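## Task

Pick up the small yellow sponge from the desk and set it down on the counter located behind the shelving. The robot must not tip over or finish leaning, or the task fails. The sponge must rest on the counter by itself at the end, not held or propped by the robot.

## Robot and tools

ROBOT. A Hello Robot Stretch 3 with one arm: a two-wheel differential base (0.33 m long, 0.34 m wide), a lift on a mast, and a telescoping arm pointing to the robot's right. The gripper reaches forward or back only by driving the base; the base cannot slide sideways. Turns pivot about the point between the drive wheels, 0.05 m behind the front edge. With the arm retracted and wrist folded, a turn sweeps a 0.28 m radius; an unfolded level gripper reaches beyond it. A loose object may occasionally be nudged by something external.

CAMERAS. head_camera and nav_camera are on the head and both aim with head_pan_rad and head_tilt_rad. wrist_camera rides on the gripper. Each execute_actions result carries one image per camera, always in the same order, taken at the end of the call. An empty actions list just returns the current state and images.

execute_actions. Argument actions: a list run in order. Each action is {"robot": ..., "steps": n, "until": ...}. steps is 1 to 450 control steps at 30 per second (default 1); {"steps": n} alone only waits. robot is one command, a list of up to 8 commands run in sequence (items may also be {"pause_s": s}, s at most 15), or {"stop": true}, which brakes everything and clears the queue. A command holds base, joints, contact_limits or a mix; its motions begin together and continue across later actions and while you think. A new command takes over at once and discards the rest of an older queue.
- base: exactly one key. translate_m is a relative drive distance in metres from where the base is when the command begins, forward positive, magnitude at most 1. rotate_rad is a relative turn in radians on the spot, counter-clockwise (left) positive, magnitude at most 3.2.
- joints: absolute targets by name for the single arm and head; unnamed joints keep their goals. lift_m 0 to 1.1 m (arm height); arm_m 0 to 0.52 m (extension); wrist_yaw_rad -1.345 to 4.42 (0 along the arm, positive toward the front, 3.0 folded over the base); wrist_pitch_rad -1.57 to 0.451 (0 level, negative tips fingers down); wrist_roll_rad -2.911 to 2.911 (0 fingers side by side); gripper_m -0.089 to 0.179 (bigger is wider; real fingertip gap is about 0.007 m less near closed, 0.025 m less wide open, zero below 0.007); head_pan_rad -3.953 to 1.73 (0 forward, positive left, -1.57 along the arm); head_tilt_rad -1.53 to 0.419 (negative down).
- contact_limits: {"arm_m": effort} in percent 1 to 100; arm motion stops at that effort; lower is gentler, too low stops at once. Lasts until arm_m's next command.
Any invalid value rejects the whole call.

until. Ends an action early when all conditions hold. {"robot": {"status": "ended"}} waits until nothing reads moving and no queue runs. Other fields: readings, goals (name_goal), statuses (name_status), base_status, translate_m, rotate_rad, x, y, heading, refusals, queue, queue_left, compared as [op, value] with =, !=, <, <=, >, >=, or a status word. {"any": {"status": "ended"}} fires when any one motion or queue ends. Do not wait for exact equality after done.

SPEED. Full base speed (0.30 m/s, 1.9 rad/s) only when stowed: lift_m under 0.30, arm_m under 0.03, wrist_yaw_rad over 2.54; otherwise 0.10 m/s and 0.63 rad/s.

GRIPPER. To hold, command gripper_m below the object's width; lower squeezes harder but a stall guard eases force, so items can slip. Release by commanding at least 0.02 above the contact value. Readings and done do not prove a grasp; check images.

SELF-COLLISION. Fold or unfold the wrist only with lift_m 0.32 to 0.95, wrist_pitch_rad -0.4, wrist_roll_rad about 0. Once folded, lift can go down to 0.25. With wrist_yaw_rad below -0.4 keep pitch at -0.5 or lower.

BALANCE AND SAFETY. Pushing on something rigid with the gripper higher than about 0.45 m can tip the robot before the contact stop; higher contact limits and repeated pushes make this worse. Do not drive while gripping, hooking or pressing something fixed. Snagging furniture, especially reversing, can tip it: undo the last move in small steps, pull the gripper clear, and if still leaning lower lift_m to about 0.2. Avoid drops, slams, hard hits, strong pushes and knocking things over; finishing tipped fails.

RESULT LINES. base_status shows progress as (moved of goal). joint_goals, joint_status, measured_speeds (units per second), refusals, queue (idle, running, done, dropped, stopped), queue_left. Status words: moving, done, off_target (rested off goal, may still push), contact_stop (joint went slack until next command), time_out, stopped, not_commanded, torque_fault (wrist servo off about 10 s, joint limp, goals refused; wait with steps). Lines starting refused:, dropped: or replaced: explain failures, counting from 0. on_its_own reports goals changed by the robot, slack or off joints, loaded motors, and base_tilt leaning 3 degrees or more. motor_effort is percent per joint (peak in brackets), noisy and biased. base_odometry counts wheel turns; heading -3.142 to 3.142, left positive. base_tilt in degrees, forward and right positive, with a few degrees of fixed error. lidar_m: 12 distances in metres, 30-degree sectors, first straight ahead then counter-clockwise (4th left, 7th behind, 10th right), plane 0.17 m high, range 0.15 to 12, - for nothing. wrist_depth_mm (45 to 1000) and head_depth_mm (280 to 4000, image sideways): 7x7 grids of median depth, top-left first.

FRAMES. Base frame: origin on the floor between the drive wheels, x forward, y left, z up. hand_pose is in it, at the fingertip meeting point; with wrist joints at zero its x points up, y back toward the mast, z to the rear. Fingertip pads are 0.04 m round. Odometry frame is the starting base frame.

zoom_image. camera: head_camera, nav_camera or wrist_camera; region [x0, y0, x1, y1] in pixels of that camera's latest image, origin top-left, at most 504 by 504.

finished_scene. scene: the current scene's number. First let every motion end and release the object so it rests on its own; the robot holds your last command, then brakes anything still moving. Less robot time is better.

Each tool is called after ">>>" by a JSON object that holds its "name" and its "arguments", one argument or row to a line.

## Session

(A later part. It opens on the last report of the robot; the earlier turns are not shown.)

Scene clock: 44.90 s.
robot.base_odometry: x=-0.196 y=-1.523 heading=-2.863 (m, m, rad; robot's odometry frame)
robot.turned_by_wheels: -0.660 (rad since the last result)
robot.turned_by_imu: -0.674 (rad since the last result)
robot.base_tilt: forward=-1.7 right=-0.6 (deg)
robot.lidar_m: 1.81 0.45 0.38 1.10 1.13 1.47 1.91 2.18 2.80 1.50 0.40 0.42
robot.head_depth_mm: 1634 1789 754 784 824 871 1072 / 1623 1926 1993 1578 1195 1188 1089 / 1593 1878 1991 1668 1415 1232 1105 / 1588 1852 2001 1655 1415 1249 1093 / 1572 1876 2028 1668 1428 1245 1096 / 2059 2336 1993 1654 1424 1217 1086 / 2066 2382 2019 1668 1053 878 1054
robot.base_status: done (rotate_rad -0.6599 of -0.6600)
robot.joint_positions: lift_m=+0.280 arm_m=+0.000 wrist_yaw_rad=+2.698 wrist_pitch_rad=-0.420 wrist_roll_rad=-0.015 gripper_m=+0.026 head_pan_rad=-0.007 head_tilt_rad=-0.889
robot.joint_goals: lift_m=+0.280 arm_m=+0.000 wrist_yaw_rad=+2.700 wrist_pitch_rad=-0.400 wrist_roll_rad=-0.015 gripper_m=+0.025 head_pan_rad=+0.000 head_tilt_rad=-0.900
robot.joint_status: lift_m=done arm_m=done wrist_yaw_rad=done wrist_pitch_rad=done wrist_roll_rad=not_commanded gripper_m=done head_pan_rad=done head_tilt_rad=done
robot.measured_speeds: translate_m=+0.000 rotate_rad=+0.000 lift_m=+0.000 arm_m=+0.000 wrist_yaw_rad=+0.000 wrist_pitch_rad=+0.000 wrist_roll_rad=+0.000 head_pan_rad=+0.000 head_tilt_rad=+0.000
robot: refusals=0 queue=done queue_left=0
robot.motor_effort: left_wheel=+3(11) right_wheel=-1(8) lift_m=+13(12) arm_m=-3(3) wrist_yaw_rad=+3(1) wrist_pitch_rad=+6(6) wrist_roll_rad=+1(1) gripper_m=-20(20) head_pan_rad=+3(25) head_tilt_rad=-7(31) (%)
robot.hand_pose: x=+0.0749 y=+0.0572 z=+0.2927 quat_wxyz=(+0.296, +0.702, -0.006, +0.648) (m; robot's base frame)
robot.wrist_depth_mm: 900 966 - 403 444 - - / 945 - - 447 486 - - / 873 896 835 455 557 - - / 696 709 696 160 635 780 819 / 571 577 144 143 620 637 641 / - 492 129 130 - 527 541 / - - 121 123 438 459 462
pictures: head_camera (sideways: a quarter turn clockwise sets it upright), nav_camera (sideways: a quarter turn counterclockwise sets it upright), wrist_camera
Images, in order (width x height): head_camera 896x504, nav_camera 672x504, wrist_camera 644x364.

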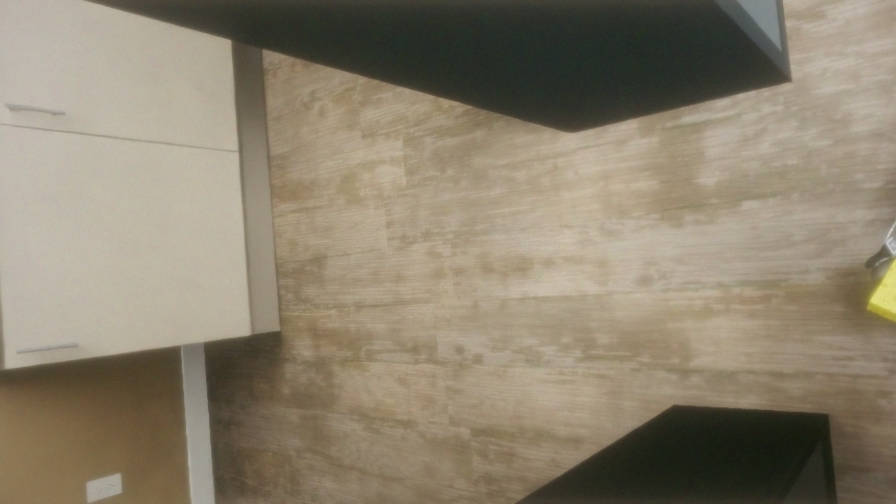

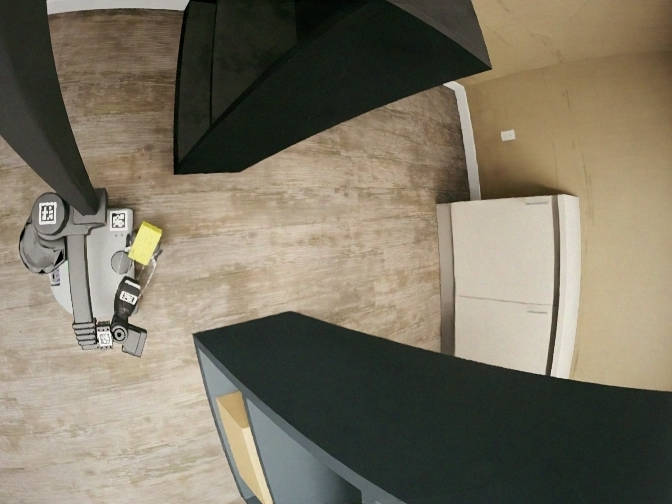

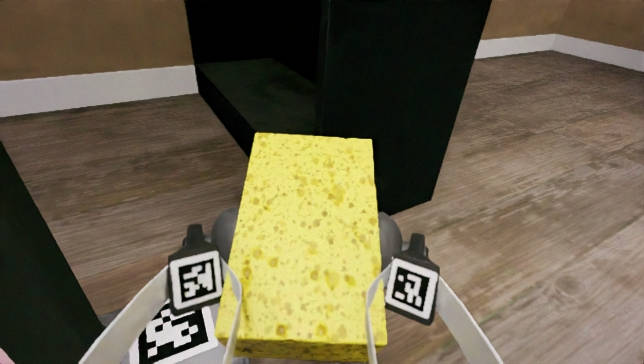

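>>> {"name": "execute_actions", "arguments": {
  "actions": [
    {"robot":[{"base":{"rotate_rad":0.08}},{"base":{"translate_m":1.0}}],"steps":400,"until":{"robot":{"queue_left":["=",0],"translate_m":[">",0.5],"translate_m_goal":[">",0.95]}}},
    {"robot":{"base":{"translate_m":0.78}},"steps":400,"until":{"robot":{"translate_m":[">",0.6],"translate_m_goal":["<",0.8]}}},
    {"robot":{"joints":{"lift_m":1.05,"head_pan_rad":-1.57,"head_tilt_rad":-0.6}},"steps":400,"until":{"robot":{"base_status":["!=","moving"]}}},
    {"robot":{"base":{"rotate_rad":1.33}},"steps":400,"until":{"robot":{"base_status":["!=","moving"],"lift_m":[">",0.4]}}},
    {"robot":{"joints":{"wrist_yaw_rad":0}},"steps":400,"until":{"robot":{"wrist_yaw_rad":["<",0.8]}}},
    {"robot":{"joints":{"wrist_pitch_rad":-0.7,"arm_m":0.08}},"steps":400,"until":{"robot":{"status":"ended"}}}
  ]
}}

Scene clock: 59.07 s.
robot.base_odometry: x=-1.398 y=-1.973 heading=-1.453 (m, m, rad; robot's odometry frame)
robot.turned_by_wheels: +1.410 (rad since the last result)
robot.turned_by_imu: +1.433 (rad since the last result)
robot.base_tilt: forward=-1.7 right=-0.5 (deg)
robot.lidar_m: 1.10 1.10 0.90 0.83 0.68 0.70 1.28 0.99 0.59 0.52 0.52 1.25
robot.head_depth_mm: 988 - - - 799 965 1168 / 968 1057 - - 774 915 1136 / 948 1026 - - 759 865 1116 / 928 1024 1034 710 699 826 1038 / 905 1005 974 681 659 789 976 / 881 977 983 684 632 754 1143 / 862 952 1044 753 670 1436 1199
robot.base_status: done (rotate_rad +1.3299 of +1.3300)
robot.joint_positions: lift_m=+1.049 arm_m=+0.080 wrist_yaw_rad=+0.002 wrist_pitch_rad=-0.712 wrist_roll_rad=-0.015 gripper_m=+0.026 head_pan_rad=-1.563 head_tilt_rad=-0.606
robot.joint_goals: lift_m=+1.050 arm_m=+0.080 wrist_yaw_rad=+0.000 wrist_pitch_rad=-0.700 wrist_roll_rad=-0.015 gripper_m=+0.025 head_pan_rad=-1.570 head_tilt_rad=-0.600
robot.joint_status: lift_m=done arm_m=done wrist_yaw_rad=done wrist_pitch_rad=done wrist_roll_rad=not_commanded gripper_m=done head_pan_rad=done head_tilt_rad=done
robot.measured_speeds: translate_m=+0.000 rotate_rad=+0.000 lift_m=+0.000 arm_m=+0.000 wrist_yaw_rad=+0.000 wrist_pitch_rad=+0.000 wrist_roll_rad=+0.000 head_pan_rad=+0.000 head_tilt_rad=+0.000
robot: refusals=0 queue=done queue_left=0
robot.motor_effort: left_wheel=-3(11) right_wheel=+3(7) lift_m=+28(29) arm_m=+3(3) wrist_yaw_rad=-1(3) wrist_pitch_rad=+4(6) wrist_roll_rad=+1(1) gripper_m=-19(20) head_pan_rad=-4(44) head_tilt_rad=+3(29) (%)
robot.hand_pose: x=-0.0212 y=-0.4028 z=+1.0025 quat_wxyz=(+0.668, +0.249, -0.657, -0.244) (m; robot's base frame)
robot.wrist_depth_mm: 705 471 485 502 519 537 551 / 767 394 404 417 428 441 448 / 343 338 347 354 364 370 391 / 296 297 300 160 348 449 505 / 289 331 144 143 482 590 734 / - 408 129 130 - 925 - / - - 350 123 - - -
pictures: head_camera (sideways: a quarter turn clockwise sets it upright), nav_camera (sideways: a quarter turn counterclockwise sets it upright), wrist_camera
Images, in order (width x height): head_camera 896x504, nav_camera 672x504, wrist_camera 644x364.

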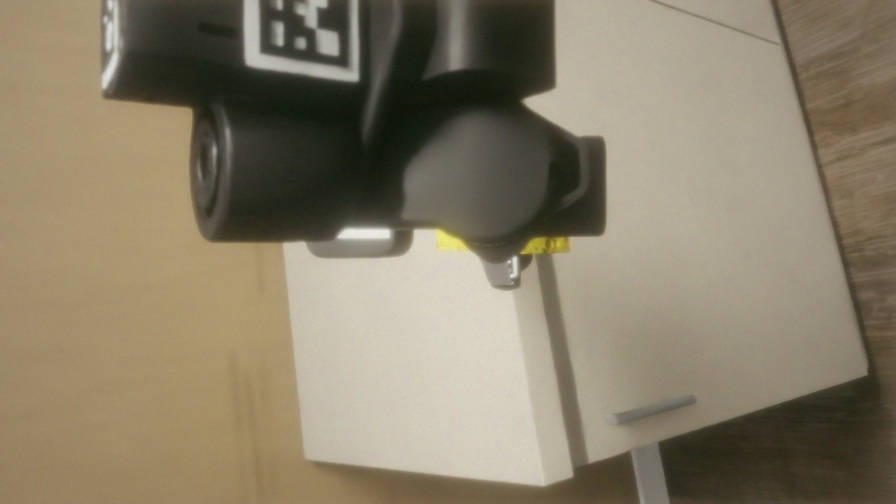

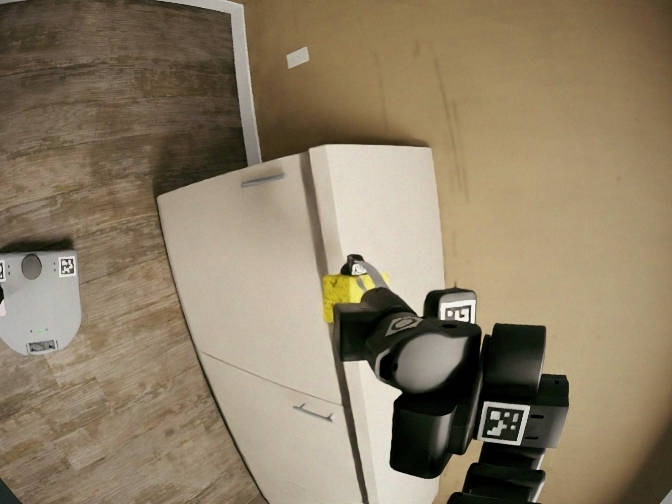

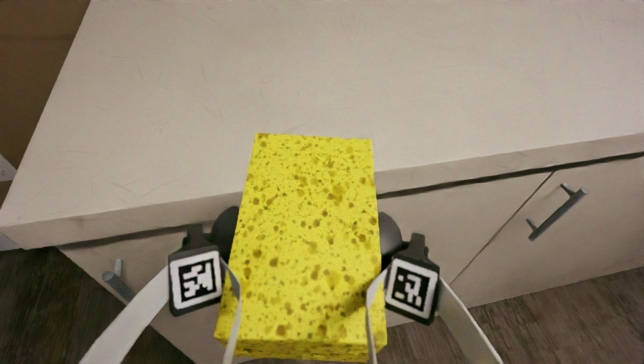

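Same counter height as before (rest at lift ≈0.982).

>>> {"name": "execute_actions", "arguments": {
  "actions": [
    {"robot":{"joints":{"arm_m":0.37,"lift_m":1.01}},"steps":400,"until":{"robot":{"arm_m":[">",0.355]}}},
    {"robot":[{"joints":{"lift_m":0.982}},{"joints":{"gripper_m":0.13}},{"joints":{"lift_m":1.04}}],"steps":400,"until":{"robot":{"status":"ended"}}}
  ]
}}

Scene clock: 65.83 s.
robot.base_odometry: x=-1.398 y=-1.973 heading=-1.453 (m, m, rad; robot's odometry frame)
robot.turned_by_wheels: +0.000 (rad since the last result)
robot.turned_by_imu: -0.001 (rad since the last result)
robot.base_tilt: forward=-1.7 right=-0.5 (deg)
robot.lidar_m: 1.09 1.10 0.90 0.83 0.69 0.70 1.27 0.99 0.59 0.52 0.52 1.25
robot.head_depth_mm: 987 - 954 700 779 967 1164 / 956 1119 963 672 747 913 1138 / 928 - 885 674 714 868 1120 / 919 1020 864 680 685 827 1037 / 904 1000 981 680 660 789 974 / 883 976 984 683 632 753 1149 / 864 951 1037 754 665 1439 1199
robot.base_status: done (rotate_rad +1.3299 of +1.3300)
robot.joint_positions: lift_m=+1.039 arm_m=+0.370 wrist_yaw_rad=+0.001 wrist_pitch_rad=-0.712 wrist_roll_rad=-0.015 gripper_m=+0.130 head_pan_rad=-1.563 head_tilt_rad=-0.606
robot.joint_goals: lift_m=+1.040 arm_m=+0.370 wrist_yaw_rad=+0.000 wrist_pitch_rad=-0.700 wrist_roll_rad=-0.015 gripper_m=+0.130 head_pan_rad=-1.570 head_tilt_rad=-0.600
robot.joint_status: lift_m=done arm_m=done wrist_yaw_rad=done wrist_pitch_rad=done wrist_roll_rad=not_commanded gripper_m=done head_pan_rad=done head_tilt_rad=done
robot.measured_speeds: translate_m=+0.000 rotate_rad=+0.000 lift_m=+0.000 arm_m=+0.000 wrist_yaw_rad=+0.000 wrist_pitch_rad=+0.000 wrist_roll_rad=+0.000 head_pan_rad=+0.000 head_tilt_rad=+0.000
robot: refusals=0 queue=done queue_left=0
robot.motor_effort: left_wheel=-3(3) right_wheel=+3(2) lift_m=+27(28) arm_m=+3(3) wrist_yaw_rad=+0(1) wrist_pitch_rad=+3(4) wrist_roll_rad=+1(1) gripper_m=+0(96) head_pan_rad=-3(4) head_tilt_rad=+4(2) (%)
robot.hand_pose: x=-0.0214 y=-0.6930 z=+0.9926 quat_wxyz=(+0.668, +0.249, -0.658, -0.245) (m; robot's base frame)
robot.wrist_depth_mm: 433 447 465 476 496 508 526 / 366 377 386 395 409 416 429 / 319 325 331 339 346 354 362 / 280 283 290 295 300 307 316 / 251 258 256 211 268 274 277 / 229 - 227 191 239 246 248 / 203 208 206 172 217 216 224
pictures: head_camera (sideways: a quarter turn clockwise sets it upright), nav_camera (sideways: a quarter turn counterclockwise sets it upright), wrist_camera
Images, in order (width x height): head_camera 896x504, nav_camera 672x504, wrist_camera 644x364.

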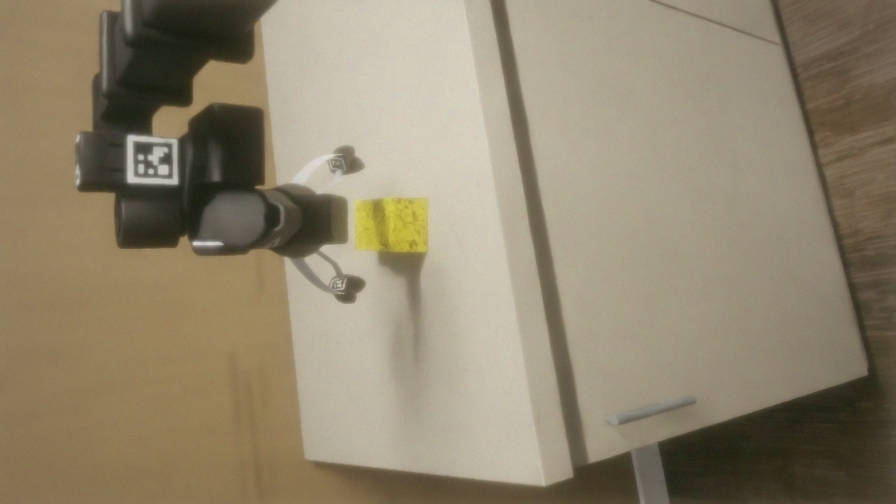

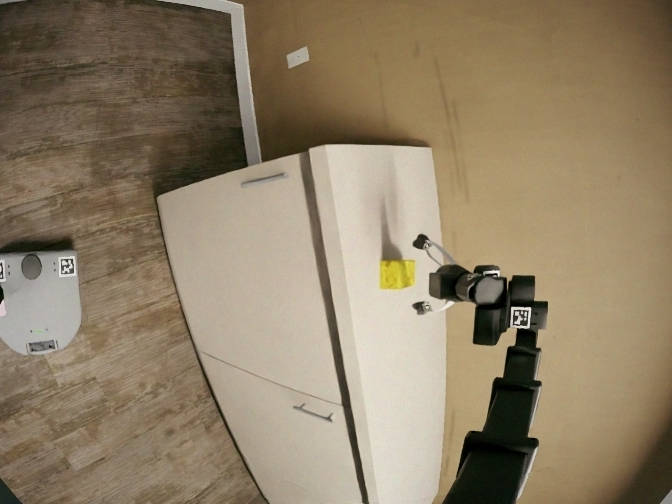

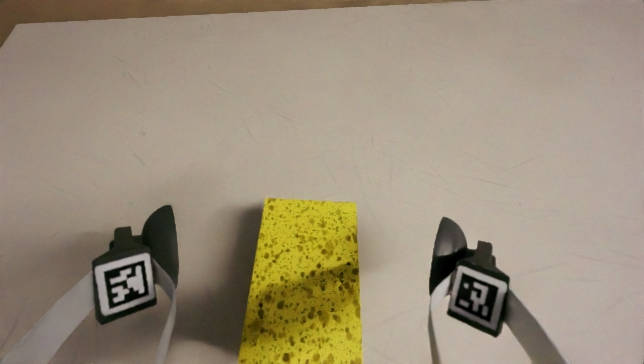

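>>> {"name": "finished_scene", "arguments": {
  "scene": 2
}}

The scene is finished: the task was done.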